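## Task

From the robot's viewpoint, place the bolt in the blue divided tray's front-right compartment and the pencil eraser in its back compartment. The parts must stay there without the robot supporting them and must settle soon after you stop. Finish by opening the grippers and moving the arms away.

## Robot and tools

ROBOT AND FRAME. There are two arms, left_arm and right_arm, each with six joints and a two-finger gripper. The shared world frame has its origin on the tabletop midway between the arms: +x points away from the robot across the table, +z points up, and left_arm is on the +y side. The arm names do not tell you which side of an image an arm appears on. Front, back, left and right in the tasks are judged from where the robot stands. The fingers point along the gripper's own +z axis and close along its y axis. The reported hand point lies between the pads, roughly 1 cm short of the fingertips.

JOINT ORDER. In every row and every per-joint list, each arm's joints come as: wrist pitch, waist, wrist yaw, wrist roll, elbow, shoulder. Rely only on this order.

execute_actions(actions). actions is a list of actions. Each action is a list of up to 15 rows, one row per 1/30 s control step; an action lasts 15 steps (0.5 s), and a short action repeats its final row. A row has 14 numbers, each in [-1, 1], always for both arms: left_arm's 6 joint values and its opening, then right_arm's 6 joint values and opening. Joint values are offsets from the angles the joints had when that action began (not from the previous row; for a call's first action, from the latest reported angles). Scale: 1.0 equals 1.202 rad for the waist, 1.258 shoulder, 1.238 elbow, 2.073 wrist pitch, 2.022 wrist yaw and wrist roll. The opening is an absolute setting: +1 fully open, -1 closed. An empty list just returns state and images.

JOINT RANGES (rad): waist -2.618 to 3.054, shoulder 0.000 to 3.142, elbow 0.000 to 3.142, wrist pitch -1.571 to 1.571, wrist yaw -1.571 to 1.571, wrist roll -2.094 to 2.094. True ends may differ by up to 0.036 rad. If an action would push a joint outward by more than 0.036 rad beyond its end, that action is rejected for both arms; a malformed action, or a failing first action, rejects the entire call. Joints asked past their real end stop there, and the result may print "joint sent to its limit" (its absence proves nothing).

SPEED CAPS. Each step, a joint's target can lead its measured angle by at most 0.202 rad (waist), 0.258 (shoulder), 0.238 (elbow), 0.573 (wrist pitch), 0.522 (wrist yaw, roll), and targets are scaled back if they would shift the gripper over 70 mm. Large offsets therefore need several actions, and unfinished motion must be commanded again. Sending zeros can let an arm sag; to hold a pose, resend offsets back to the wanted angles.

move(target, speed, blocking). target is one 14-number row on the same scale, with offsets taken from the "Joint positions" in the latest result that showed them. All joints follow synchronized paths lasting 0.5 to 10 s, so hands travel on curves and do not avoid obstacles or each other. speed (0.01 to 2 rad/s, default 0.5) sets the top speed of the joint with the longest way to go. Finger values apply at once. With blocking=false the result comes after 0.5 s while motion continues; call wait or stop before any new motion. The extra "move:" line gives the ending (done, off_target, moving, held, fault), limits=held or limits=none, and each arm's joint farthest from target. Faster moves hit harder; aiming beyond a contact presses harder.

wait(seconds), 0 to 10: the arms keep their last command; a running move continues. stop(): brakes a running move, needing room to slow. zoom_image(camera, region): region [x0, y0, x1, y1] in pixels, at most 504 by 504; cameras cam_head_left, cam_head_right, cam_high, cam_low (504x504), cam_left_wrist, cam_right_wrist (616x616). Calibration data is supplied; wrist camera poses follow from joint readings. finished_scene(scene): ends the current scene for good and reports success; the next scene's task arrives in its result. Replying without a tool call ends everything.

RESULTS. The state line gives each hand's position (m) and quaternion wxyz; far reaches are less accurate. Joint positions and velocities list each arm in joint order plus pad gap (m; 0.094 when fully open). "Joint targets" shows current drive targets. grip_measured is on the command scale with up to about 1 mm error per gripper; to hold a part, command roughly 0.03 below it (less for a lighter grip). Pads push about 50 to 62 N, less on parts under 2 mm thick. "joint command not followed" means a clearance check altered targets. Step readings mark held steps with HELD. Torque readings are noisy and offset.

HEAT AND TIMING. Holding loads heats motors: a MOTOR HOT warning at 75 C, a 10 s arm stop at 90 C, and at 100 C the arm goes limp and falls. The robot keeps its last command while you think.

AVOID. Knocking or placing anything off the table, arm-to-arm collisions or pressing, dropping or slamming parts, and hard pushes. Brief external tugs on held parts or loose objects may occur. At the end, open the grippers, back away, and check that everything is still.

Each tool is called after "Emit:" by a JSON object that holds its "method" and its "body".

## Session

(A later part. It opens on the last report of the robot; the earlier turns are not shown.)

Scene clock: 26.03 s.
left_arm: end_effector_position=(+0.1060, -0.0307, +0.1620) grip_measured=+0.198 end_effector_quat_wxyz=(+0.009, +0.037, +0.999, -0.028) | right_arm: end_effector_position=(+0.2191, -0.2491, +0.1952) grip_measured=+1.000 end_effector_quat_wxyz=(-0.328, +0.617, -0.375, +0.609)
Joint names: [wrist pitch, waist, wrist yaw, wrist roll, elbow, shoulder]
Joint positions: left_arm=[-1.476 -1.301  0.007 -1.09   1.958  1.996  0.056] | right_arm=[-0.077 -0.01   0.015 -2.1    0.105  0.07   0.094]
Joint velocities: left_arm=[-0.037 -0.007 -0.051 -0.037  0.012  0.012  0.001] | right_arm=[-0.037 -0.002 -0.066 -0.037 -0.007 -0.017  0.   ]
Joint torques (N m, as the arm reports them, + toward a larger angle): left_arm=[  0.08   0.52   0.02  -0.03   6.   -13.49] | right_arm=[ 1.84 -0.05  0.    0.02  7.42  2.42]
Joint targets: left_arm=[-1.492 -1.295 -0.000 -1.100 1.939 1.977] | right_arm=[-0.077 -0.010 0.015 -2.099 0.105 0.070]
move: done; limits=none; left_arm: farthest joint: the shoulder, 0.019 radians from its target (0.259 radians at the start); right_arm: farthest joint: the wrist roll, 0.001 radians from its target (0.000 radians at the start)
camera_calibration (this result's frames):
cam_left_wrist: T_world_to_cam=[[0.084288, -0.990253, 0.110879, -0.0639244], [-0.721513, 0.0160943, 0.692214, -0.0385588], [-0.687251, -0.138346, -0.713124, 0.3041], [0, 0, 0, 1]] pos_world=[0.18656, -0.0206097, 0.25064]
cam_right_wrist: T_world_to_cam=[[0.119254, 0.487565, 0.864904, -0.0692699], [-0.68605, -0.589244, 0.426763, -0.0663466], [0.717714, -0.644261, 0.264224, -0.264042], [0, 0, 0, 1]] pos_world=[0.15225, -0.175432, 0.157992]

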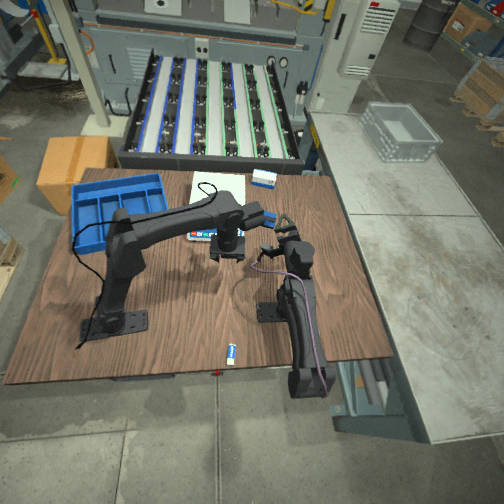

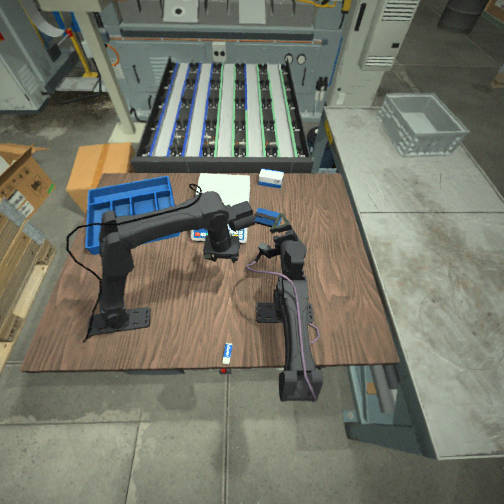

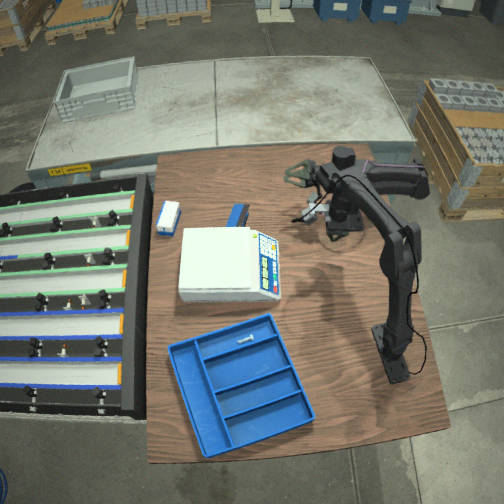

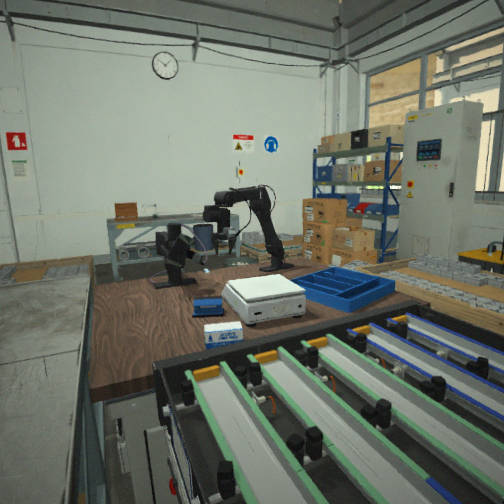

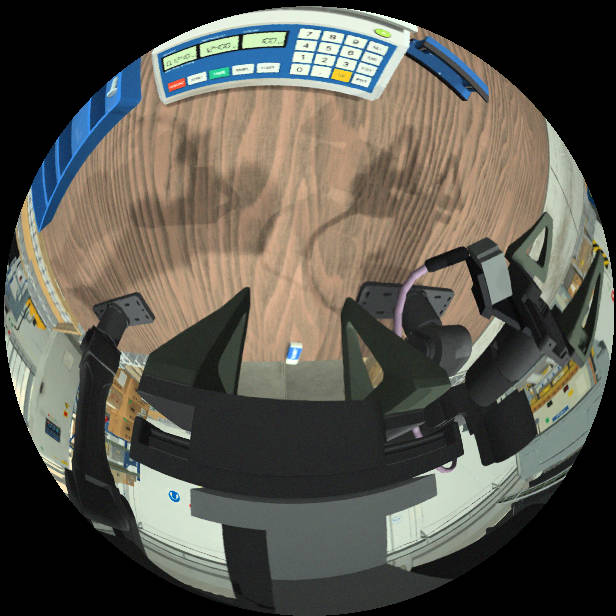

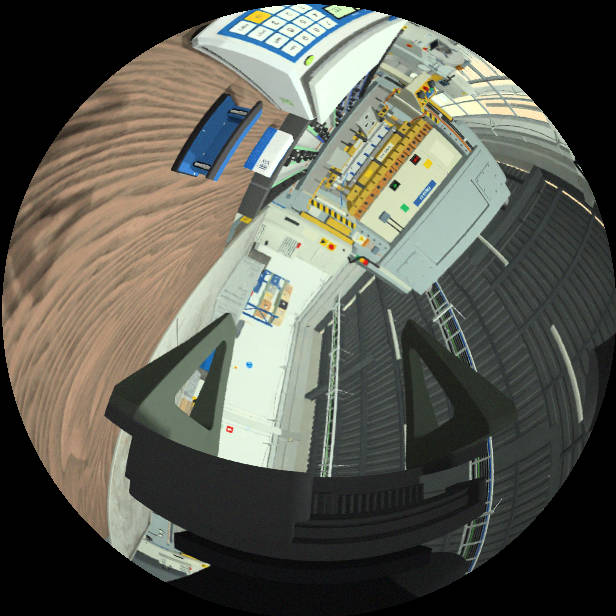

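Emit:
{"method": "move", "body": {"target": [0.0864, -0.6065, -0.0035, -0.34, -0.1914, -0.004, 0.2, 0, 0, 0, 0.0, 0, 0, 1], "speed": 0.7}}

Scene clock: 28.30 s.
left_arm: end_effector_position=(-0.1720, -0.0353, +0.1059) grip_measured=+0.198 end_effector_quat_wxyz=(-0.005, +0.065, +0.998, -0.004) | right_arm: end_effector_position=(+0.2191, -0.2491, +0.1952) grip_measured=+1.000 end_effector_quat_wxyz=(-0.328, +0.617, -0.375, +0.610)
Joint names: [wrist pitch, waist, wrist yaw, wrist roll, elbow, shoulder]
Joint positions: left_arm=[-1.3   -2.036  0.007 -1.768  1.736  1.996  0.056] | right_arm=[-0.077 -0.01   0.015 -2.102  0.105  0.07   0.094]
Joint velocities: left_arm=[-0.022  0.017 -0.007  0.007 -0.002 -0.017  0.   ] | right_arm=[ 0.007  0.002 -0.051 -0.11  -0.002  0.017  0.   ]
Joint torques (N m, as the arm reports them, + toward a larger angle): left_arm=[  0.23   0.52   0.02  -0.1    6.37 -12.15] | right_arm=[ 1.83 -0.02  0.01  0.01  7.42  2.43]
Joint targets: left_arm=[-1.297 -2.030 0.000 -1.778 1.722 1.990] | right_arm=[-0.077 -0.010 0.015 -2.100 0.105 0.070]
move: done; limits=none; left_arm: farthest joint: the elbow, 0.015 radians from its target (0.237 radians at the start); right_arm: farthest joint: the wrist roll, 0.002 radians from its target (0.000 radians at the start)
camera_calibration (this result's frames):
cam_left_wrist: T_world_to_cam=[[0.0293414, -0.997653, 0.0618616, -0.0434404], [-0.703253, 0.0233764, 0.710555, -0.198686], [-0.710334, -0.0643531, -0.700917, 0.0697752], [0, 0, 0, 1]] pos_world=[-0.0888885, -0.0342036, 0.192771]
cam_right_wrist: T_world_to_cam=[[0.119292, 0.488889, 0.864151, -0.0688014], [-0.685979, -0.588637, 0.427715, -0.0663966], [0.717776, -0.643812, 0.265148, -0.264124], [0, 0, 0, 1]] pos_world=[0.152243, -0.175493, 0.157885]

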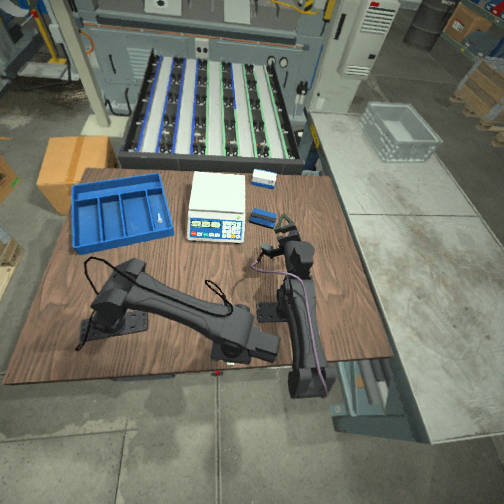

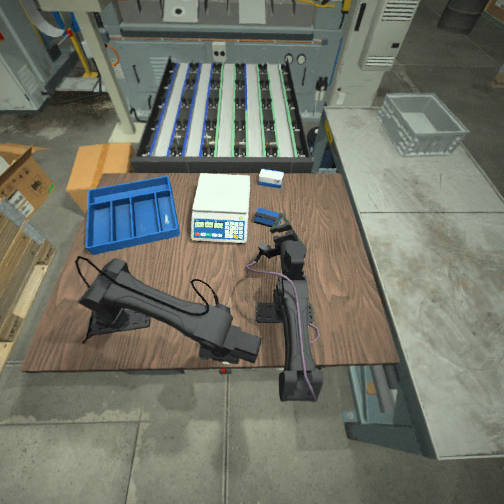

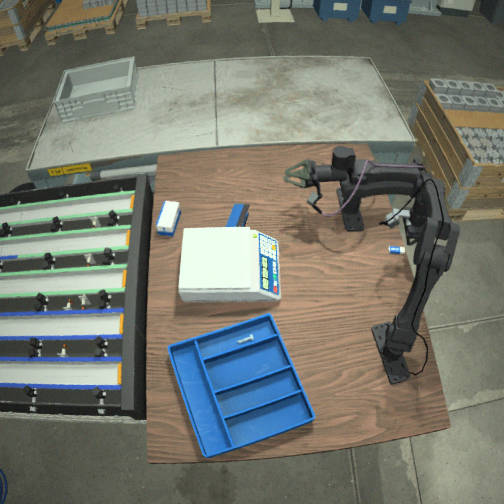

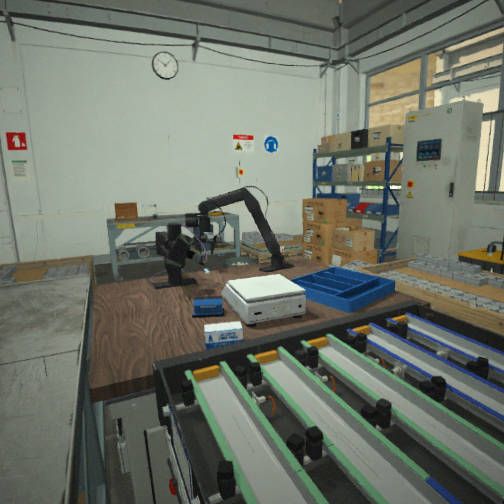

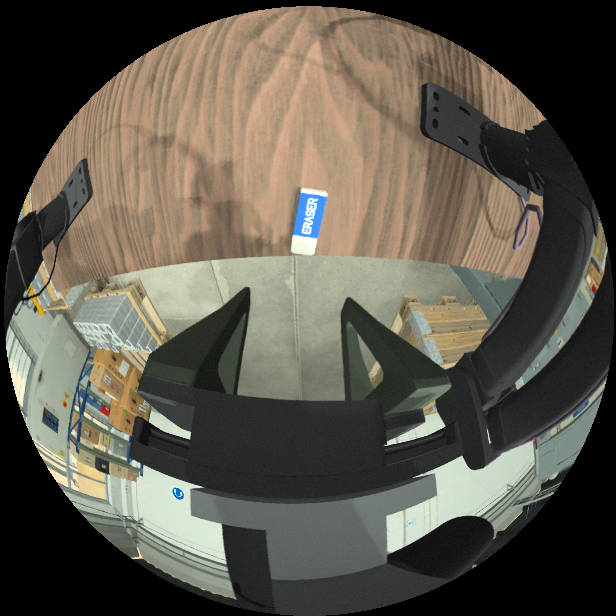

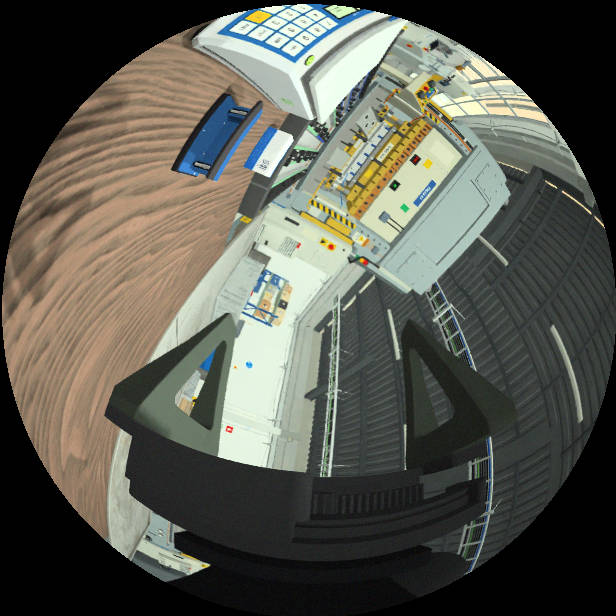

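Emit:
{"method": "move", "body": {"target": [0.151, 0.0325, -0.0035, 0.014, -0.1894, 0.0912, 0.2, 0, 0, 0, 0.0, 0, 0, 1], "speed": 0.25}}

Scene clock: 30.60 s.
left_arm: end_effector_position=(-0.1626, -0.0463, +0.0162) grip_measured=+0.198 end_effector_quat_wxyz=(-0.004, +0.059, +0.998, -0.002) | right_arm: end_effector_position=(+0.2191, -0.2491, +0.1952) grip_measured=+1.000 end_effector_quat_wxyz=(-0.328, +0.617, -0.374, +0.610)
Joint names: [wrist pitch, waist, wrist yaw, wrist roll, elbow, shoulder]
Joint positions: left_arm=[-0.991 -2.004  0.007 -1.749  1.519  2.093  0.056] | right_arm=[-0.077 -0.01   0.015 -2.103  0.105  0.07   0.094]
Joint velocities: left_arm=[-0.022 -0.017 -0.11  -0.007  0.007 -0.007 -0.001] | right_arm=[ 0.051  0.007 -0.066 -0.022 -0.012 -0.017  0.   ]
Joint torques (N m, as the arm reports them, + toward a larger angle): left_arm=[  0.22   0.48   0.01   0.13   5.85 -10.62] | right_arm=[ 1.84 -0.03 -0.01  0.02  7.43  2.42]
Joint targets: left_arm=[-0.988 -1.997 -0.000 -1.740 1.502 2.110] | right_arm=[-0.077 -0.010 0.015 -2.102 0.105 0.070]
move: done; limits=none; left_arm: farthest joint: the shoulder, 0.018 radians from its target (0.115 radians at the start); right_arm: farthest joint: the wrist roll, 0.001 radians from its target (0.000 radians at the start)
camera_calibration (this result's frames):
cam_left_wrist: T_world_to_cam=[[0.0414034, -0.997555, 0.0563076, -0.0469917], [-0.704869, 0.0107789, 0.709256, -0.128948], [-0.708129, -0.0690551, -0.702699, 0.013034], [0, 0, 0, 1]] pos_world=[-0.079716, -0.0445868, 0.103262]
cam_right_wrist: T_world_to_cam=[[0.119329, 0.490212, 0.863396, -0.0683327], [-0.685907, -0.588029, 0.428665, -0.0664462], [0.717838, -0.643362, 0.266071, -0.264206], [0, 0, 0, 1]] pos_world=[0.152235, -0.175555, 0.157779]

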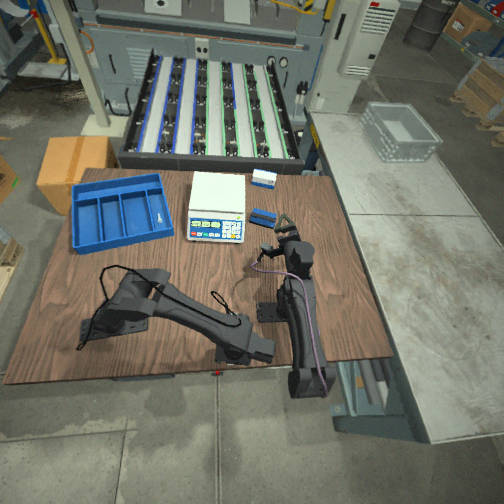

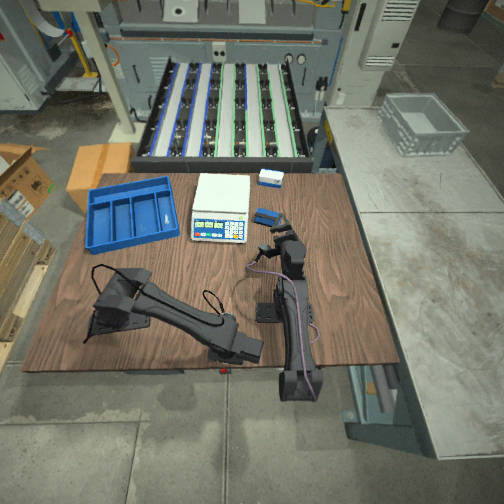

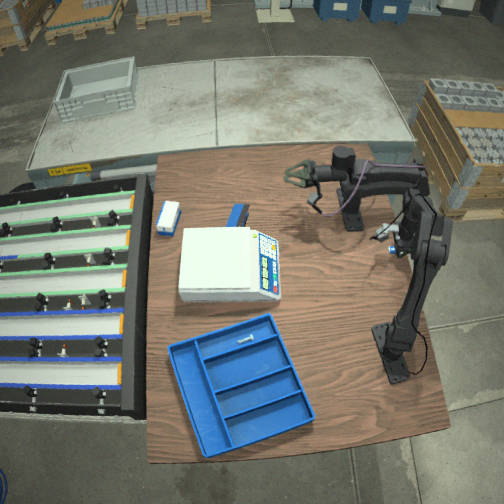

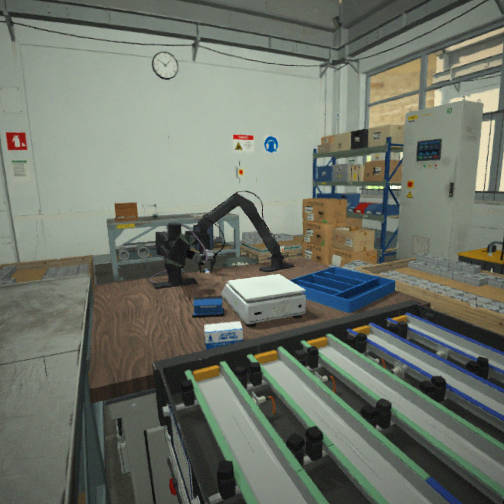

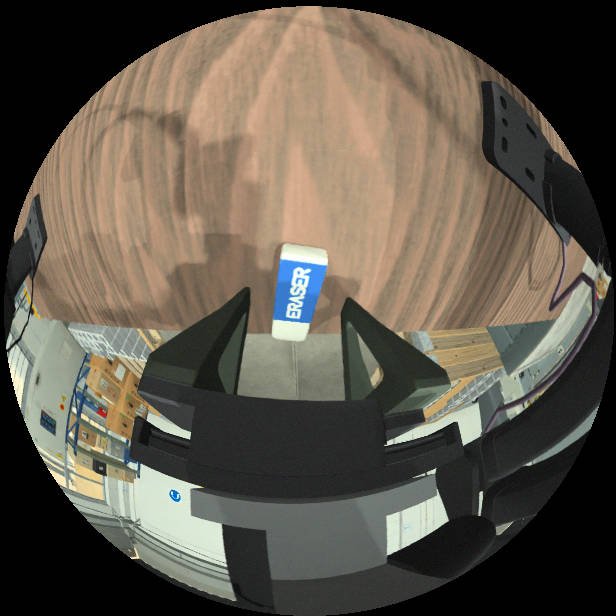

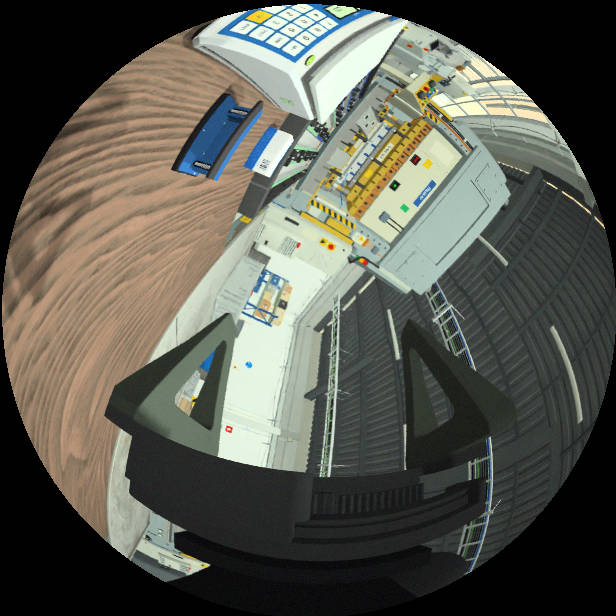

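Emit:
{"method": "move", "body": {"target": [0.0015, 0.006, -0.0035, 0.0045, -0.0137, 0.023, -0.38, 0, 0, 0, 0.0, 0, 0, 1], "speed": 0.06}}

Emit:
{"method": "execute_actions", "body": {"actions": [[[0.0, 0.004, -0.003, 0.003, -0.012, 0.012, -0.45, 0,0,0,0,0,0,1],[0.0, 0.004, -0.003, 0.003, -0.012, 0.012, -0.5, 0,0,0,0,0,0,1],[0.0, 0.004, -0.003, 0.003, -0.012, 0.012, -0.55, 0,0,0,0,0,0,1],[0.0, 0.004, -0.003, 0.003, -0.012, 0.012, -0.6, 0,0,0,0,0,0,1]]]}}

Scene clock: 32.80 s.
left_arm: end_effector_position=(-0.1626, -0.0463, +0.0162) grip_measured=-0.378 end_effector_quat_wxyz=(-0.004, +0.059, +0.998, -0.002) | right_arm: end_effector_position=(+0.2191, -0.2491, +0.1952) grip_measured=+1.000 end_effector_quat_wxyz=(-0.327, +0.617, -0.374, +0.610)
Joint names: [wrist pitch, waist, wrist yaw, wrist roll, elbow, shoulder]
Joint positions: left_arm=[-0.991 -2.004  0.007 -1.749  1.519  2.093  0.029] | right_arm=[-0.077 -0.01   0.015 -2.104  0.105  0.07   0.094]
Joint velocities: left_arm=[-0.125  0.012 -0.022 -0.022 -0.007 -0.017 -0.   ] | right_arm=[ 0.022  0.012 -0.022  0.007  0.002  0.012  0.   ]
Joint torques (N m, as the arm reports them, + toward a larger angle): left_arm=[ 0.22  0.71 -0.05  0.13  6.04 -9.85] | right_arm=[ 1.84 -0.03  0.    0.01  7.4   2.4 ]
Joint targets: left_arm=[-0.988 -1.997 -0.000 -1.740 1.502 2.122] | right_arm=[-0.077 -0.010 0.015 -2.103 0.105 0.070]
move: off_target (left_arm); limits=none; left_arm: farthest joint: the shoulder, 0.029 radians from its target (0.029 radians at the start); right_arm: farthest joint: the wrist roll, 0.001 radians from its target (0.000 radians at the start)
camera_calibration (this result's frames):
cam_left_wrist: T_world_to_cam=[[0.0414097, -0.997534, 0.0566669, -0.0470848], [-0.704789, 0.0110376, 0.709331, -0.128943], [-0.708207, -0.0693114, -0.702594, 0.0129821], [0, 0, 0, 1]] pos_world=[-0.079734, -0.0446457, 0.103253]
cam_right_wrist: T_world_to_cam=[[0.119348, 0.490873, 0.863018, -0.0680983], [-0.685872, -0.587724, 0.42914, -0.0664708], [0.717869, -0.643136, 0.266532, -0.264246], [0, 0, 0, 1]] pos_world=[0.152231, -0.175585, 0.157725]

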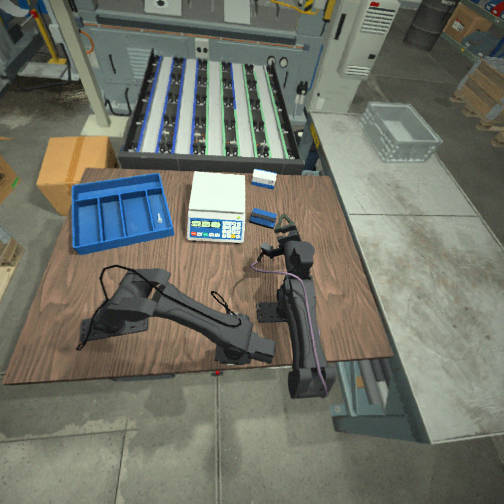

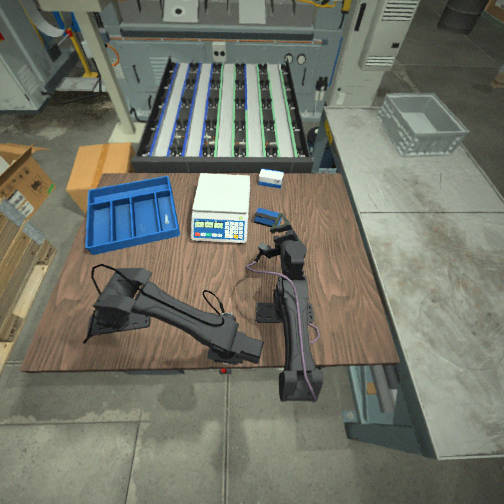

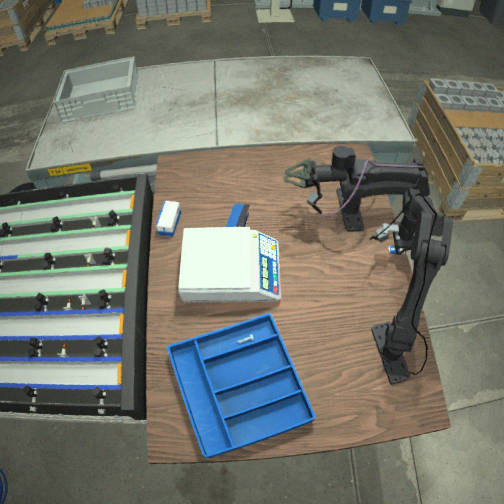

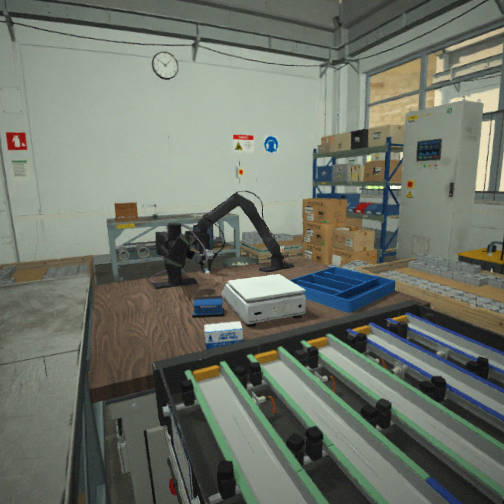

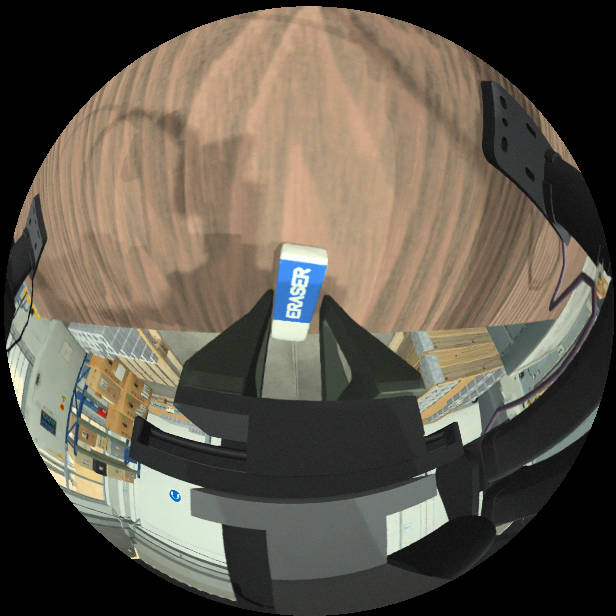

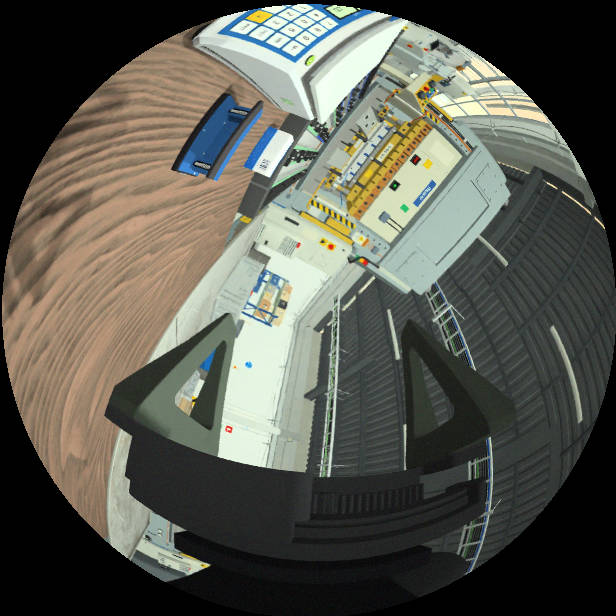

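Scene clock: 33.30 s.
left_arm: end_effector_position=(-0.1626, -0.0463, +0.0162) grip_measured=-0.571 end_effector_quat_wxyz=(-0.004, +0.059, +0.998, -0.002) | right_arm: end_effector_position=(+0.2191, -0.2491, +0.1952) grip_measured=+1.000 end_effector_quat_wxyz=(-0.327, +0.617, -0.374, +0.610)
Joint names: [wrist pitch, waist, wrist yaw, wrist roll, elbow, shoulder]
Joint positions: left_arm=[-0.991 -2.004  0.007 -1.749  1.519  2.093  0.02 ] | right_arm=[-0.077 -0.01   0.015 -2.104  0.105  0.07   0.094]
Joint velocities: left_arm=[ 0.007 -0.002 -0.007  0.037  0.007 -0.027 -0.   ] | right_arm=[-0.007 -0.007  0.037  0.066 -0.002  0.007  0.   ]
Joint torques (N m, as the arm reports them, + toward a larger angle): left_arm=[  0.16   0.32  -0.03   0.09   6.05 -11.28] | right_arm=[ 1.84 -0.06  0.    0.01  7.41  2.42]
Joint targets: left_arm=[-0.991 -1.999 0.001 -1.743 1.504 2.108] | right_arm=[-0.077 -0.010 0.015 -2.104 0.105 0.070]
Step readings (joint positions):
0: left_arm=[-0.991 -2.004 0.007 -1.749 1.519 2.093] | right_arm=[-0.077 -0.010 0.015 -2.104 0.105 0.070]
1: left_arm=[-0.991 -2.004 0.007 -1.749 1.519 2.093] | right_arm=[-0.077 -0.010 0.015 -2.104 0.105 0.070]
2: left_arm=[-0.991 -2.004 0.007 -1.749 1.519 2.093] | right_arm=[-0.077 -0.010 0.015 -2.104 0.105 0.070]
4: left_arm=[-0.991 -2.004 0.007 -1.749 1.519 2.093] | right_arm=[-0.077 -0.010 0.015 -2.104 0.105 0.070]
8: left_arm=[-0.991 -2.004 0.007 -1.749 1.519 2.093] | right_arm=[-0.077 -0.010 0.015 -2.104 0.105 0.070]
15: Joint positions above
camera_calibration (this result's frames):
cam_left_wrist: T_world_to_cam=[[0.0414097, -0.997534, 0.0566669, -0.0470848], [-0.704789, 0.0110376, 0.709331, -0.128943], [-0.708207, -0.0693114, -0.702594, 0.0129821], [0, 0, 0, 1]] pos_world=[-0.079734, -0.0446457, 0.103253]
cam_right_wrist: T_world_to_cam=[[0.119348, 0.490873, 0.863018, -0.0680983], [-0.685872, -0.587724, 0.42914, -0.0664708], [0.717869, -0.643136, 0.266532, -0.264246], [0, 0, 0, 1]] pos_world=[0.152231, -0.175585, 0.157725]

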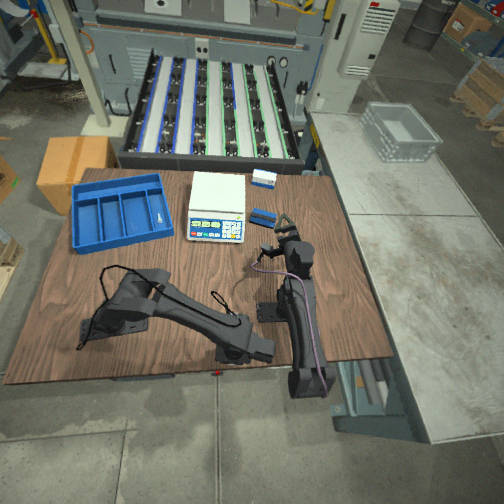

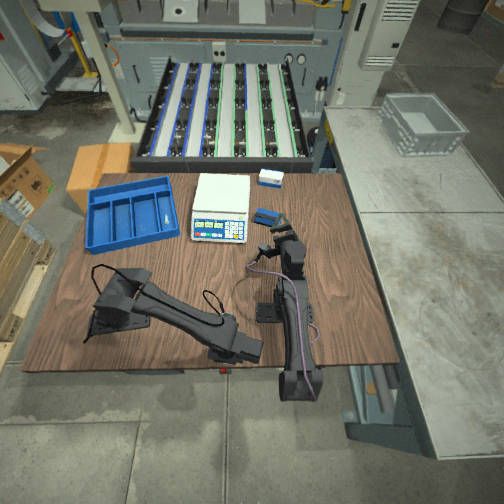

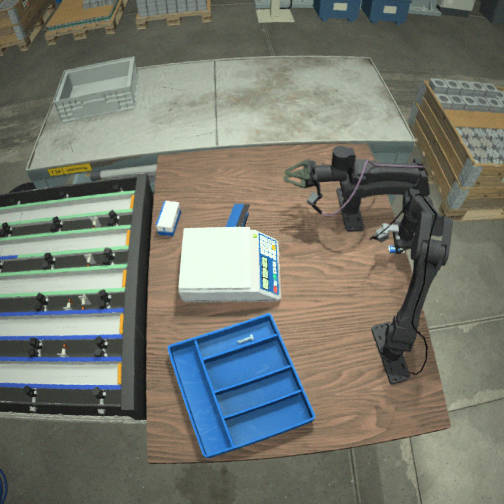

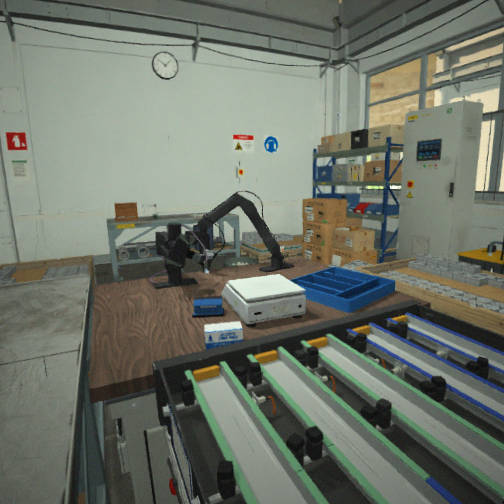

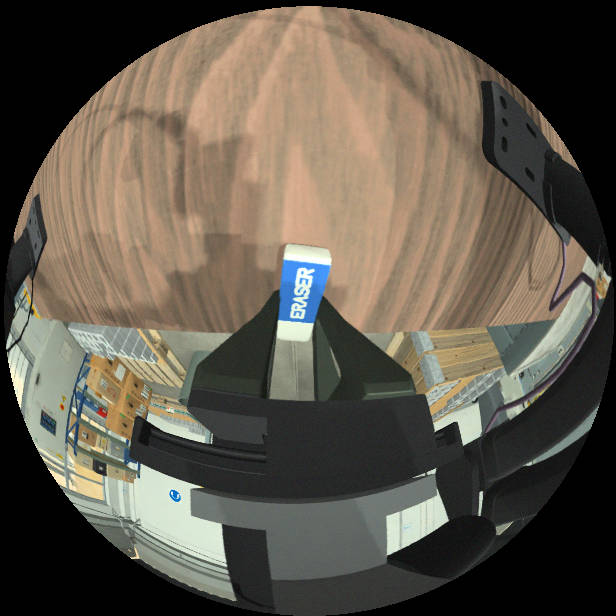

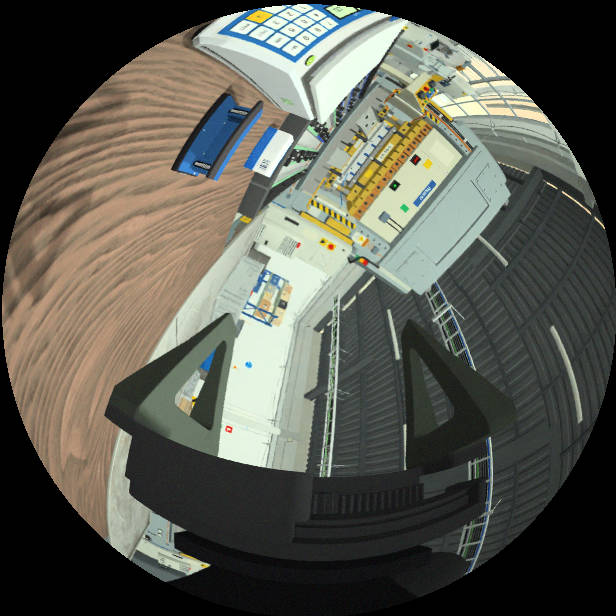

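Emit:
{"method": "move", "body": {"target": [-0.241, 0.874, -0.0035, 0.02, 0.34, -0.09, -0.605, 0, 0, 0, 0.0, 0, 0, 1], "speed": 0.7}}

Scene clock: 36.23 s.
left_arm: end_effector_position=(+0.2159, +0.0501, +0.1505) grip_measured=-0.571 end_effector_quat_wxyz=(+0.001, -0.438, +0.899, -0.010) | right_arm: end_effector_position=(+0.2191, -0.2491, +0.1952) grip_measured=+1.000 end_effector_quat_wxyz=(-0.327, +0.617, -0.374, +0.610)
Joint names: [wrist pitch, waist, wrist yaw, wrist roll, elbow, shoulder]
Joint positions: left_arm=[-1.472 -0.947  0.005 -1.717  1.918  1.999  0.02 ] | right_arm=[-0.077 -0.01   0.015 -2.104  0.105  0.07   0.094]
Joint velocities: left_arm=[ 0.11  -0.012  0.037 -0.037  0.017 -0.002 -0.001] | right_arm=[-0.022 -0.007  0.051  0.081 -0.012  0.012  0.   ]
Joint torques (N m, as the arm reports them, + toward a larger angle): left_arm=[ -0.02  -0.59  -0.02   0.16   9.53 -13.77] | right_arm=[ 1.83 -0.05  0.    0.    7.42  2.43]
Joint targets: left_arm=[-1.491 -0.954 -0.000 -1.708 1.939 1.980] | right_arm=[-0.077 -0.010 0.015 -2.104 0.105 0.070]
move: off_target (left_arm); limits=none; left_arm: farthest joint: the elbow, 0.021 radians from its target (0.421 radians at the start); right_arm: farthest joint: the waist, 0.000 radians from its target (0.000 radians at the start)
camera_calibration (this result's frames):
cam_left_wrist: T_world_to_cam=[[0.873438, -0.481849, 0.0701967, -0.181656], [-0.382958, -0.590716, 0.710209, 0.00204484], [-0.300747, -0.647206, -0.700482, 0.322751], [0, 0, 0, 1]] pos_world=[0.256515, 0.122564, 0.237381]
cam_right_wrist: T_world_to_cam=[[0.119348, 0.490873, 0.863018, -0.0680983], [-0.685872, -0.587724, 0.42914, -0.0664708], [0.717869, -0.643136, 0.266532, -0.264246], [0, 0, 0, 1]] pos_world=[0.152231, -0.175585, 0.157725]

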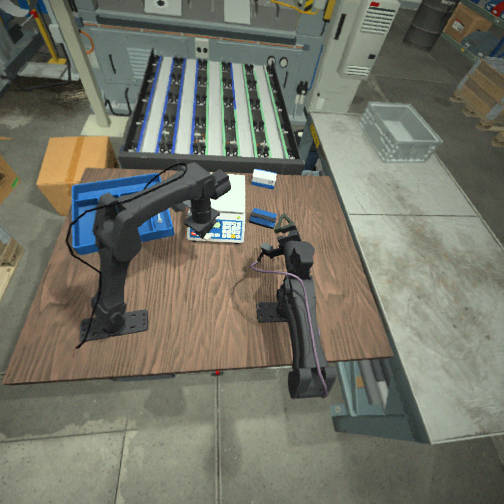

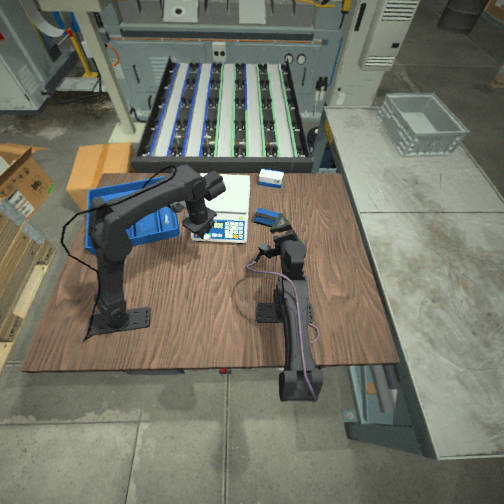

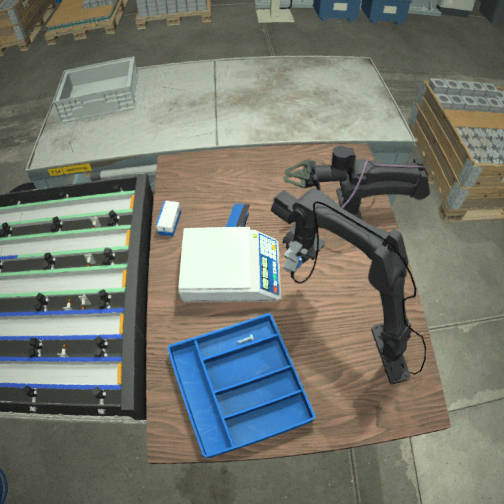

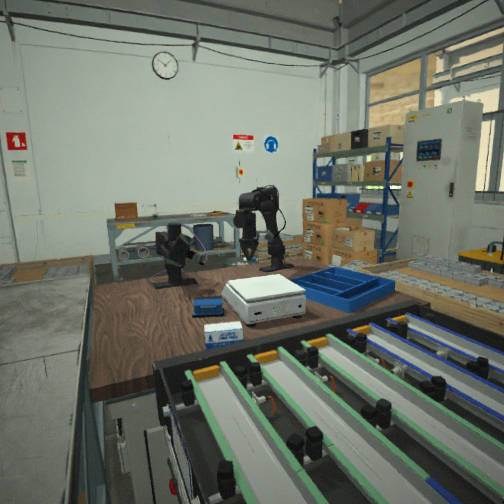

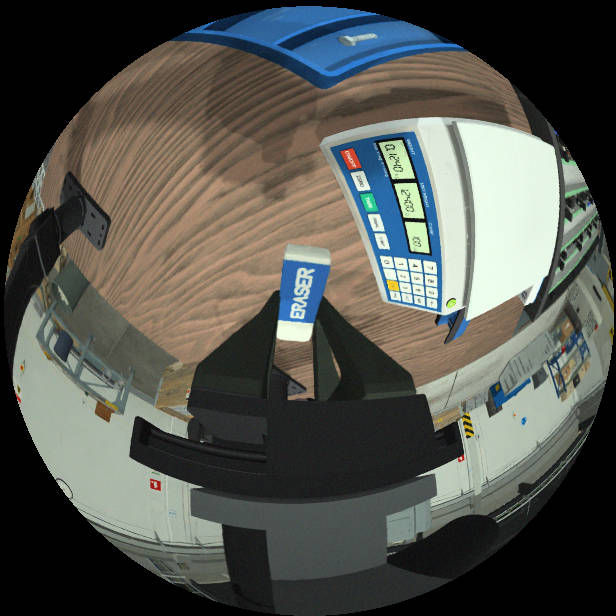

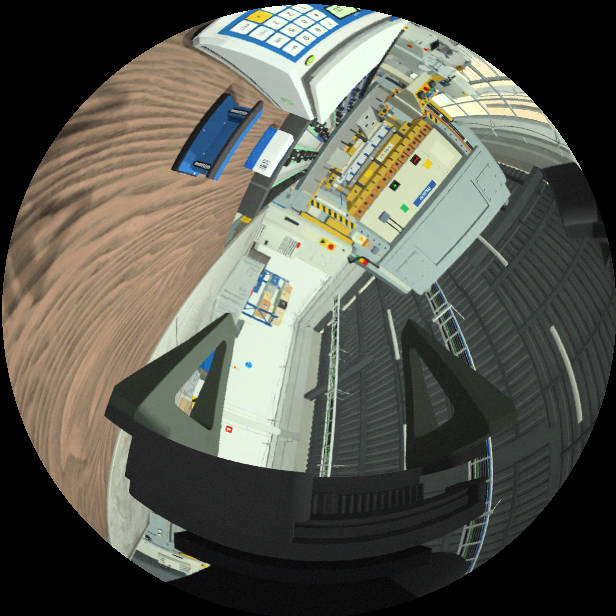

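Emit:
{"method": "move", "body": {"target": [0.179, 0.792, -0.0025, 0.023, 0.5145, 0.422, -0.605, 0, 0, 0, 0.0, 0, 0, 1], "speed": 0.7}}

Scene clock: 40.70 s.
left_arm: end_effector_position=(+0.5392, +0.4127, +0.1148) grip_measured=-0.571 end_effector_quat_wxyz=(-0.170, +0.768, -0.594, +0.166) | right_arm: end_effector_position=(+0.2191, -0.2491, +0.1952) grip_measured=+1.000 end_effector_quat_wxyz=(-0.327, +0.617, -0.374, +0.610)
Joint names: [wrist pitch, waist, wrist yaw, wrist roll, elbow, shoulder]
Joint positions: left_arm=[-1.102  0.006  0.002 -1.682  2.531  2.52   0.02 ] | right_arm=[-0.077 -0.01   0.015 -2.104  0.105  0.07   0.094]
Joint velocities: left_arm=[-0.095 -0.002 -0.022 -0.022  0.002 -0.007 -0.   ] | right_arm=[-0.007 -0.012 -0.081 -0.037  0.002  0.007  0.   ]
Joint torques (N m, as the arm reports them, + toward a larger angle): left_arm=[  1.03  -0.15   0.03   0.12  10.62 -16.04] | right_arm=[ 1.83 -0.06  0.01  0.01  7.41  2.38]
Joint targets: left_arm=[-1.101 0.005 -0.000 -1.671 2.555 2.530] | right_arm=[-0.077 -0.010 0.015 -2.104 0.105 0.070]
move: off_target (left_arm); limits=none; left_arm: farthest joint: the elbow, 0.024 radians from its target (0.637 radians at the start); right_arm: farthest joint: the waist, 0.000 radians from its target (0.000 radians at the start)
camera_calibration (this result's frames):
cam_left_wrist: T_world_to_cam=[[0.78222, 0.382344, 0.491879, -0.642732], [-0.0894083, -0.712464, 0.69599, 0.258988], [0.616553, -0.588395, -0.523119, 0.0903825], [0, 0, 0, 1]] pos_world=[0.470188, 0.483444, 0.183174]
cam_right_wrist: T_world_to_cam=[[0.119348, 0.490873, 0.863018, -0.0680983], [-0.685872, -0.587724, 0.42914, -0.0664708], [0.717869, -0.643136, 0.266532, -0.264246], [0, 0, 0, 1]] pos_world=[0.152231, -0.175585, 0.157725]

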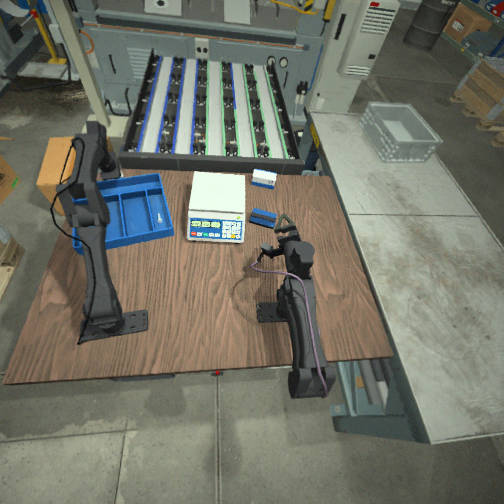

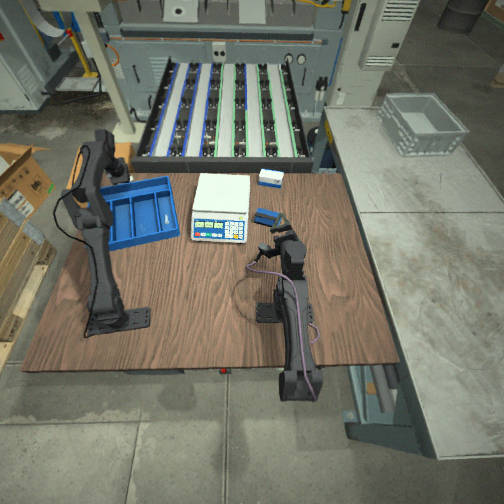

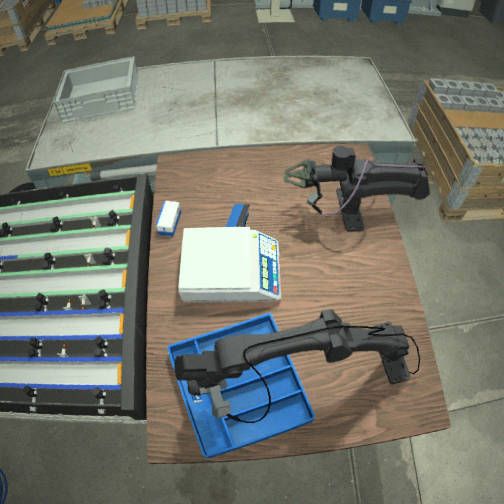

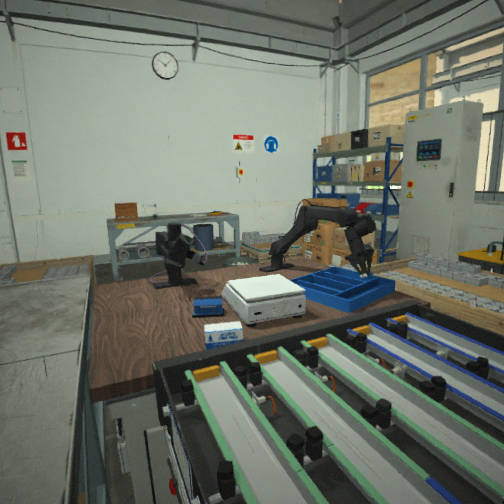

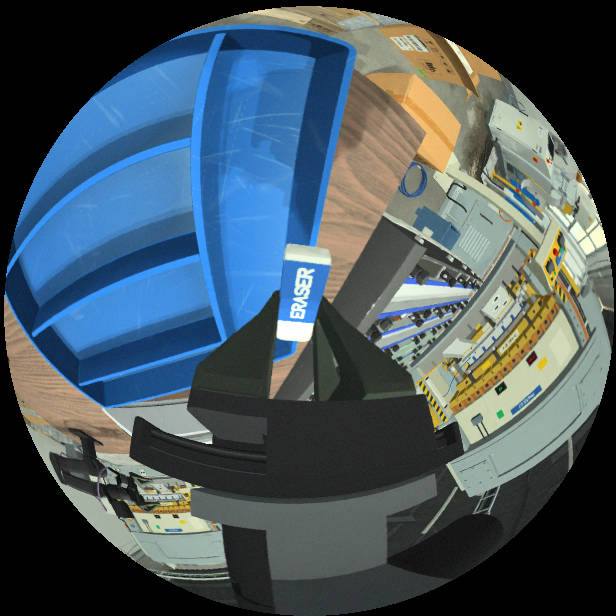

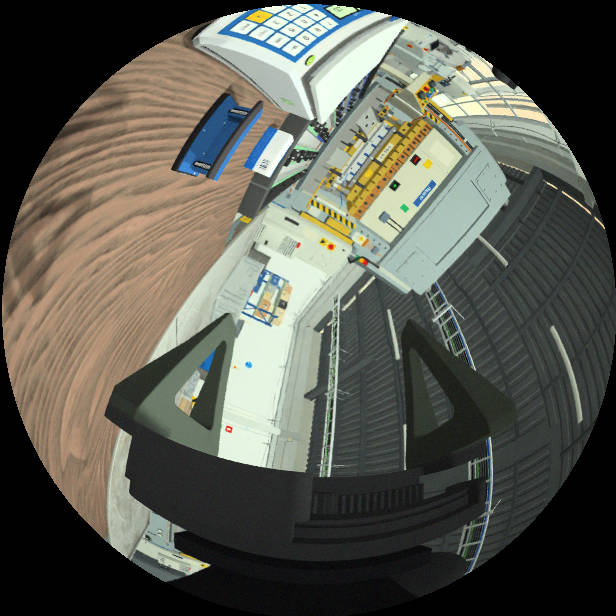

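Emit:
{"method": "zoom_image", "body": {"camera": "cam_left_wrist", "region": [150, 20, 410, 360]}}

Emit:
{"method": "zoom_image", "body": {"camera": "cam_high", "region": [150, 310, 330, 470]}}

Region (150, 20, 410, 360) of cam_left_wrist's 616x616 image, scaled by 1.482, with more detail than that image has; it fills the left 385 columns of this view, and the rest is white.

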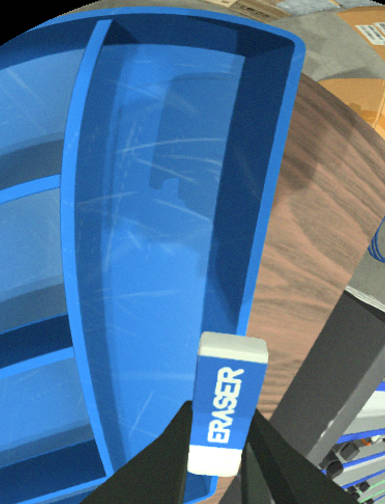

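Region (150, 310, 330, 470) of cam_high's 504x504 image, scaled by 2.800, with more detail than that image has.

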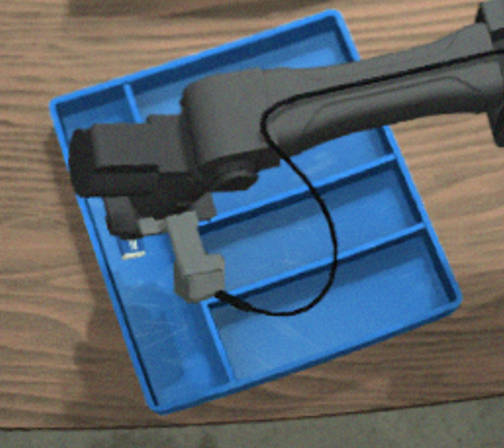

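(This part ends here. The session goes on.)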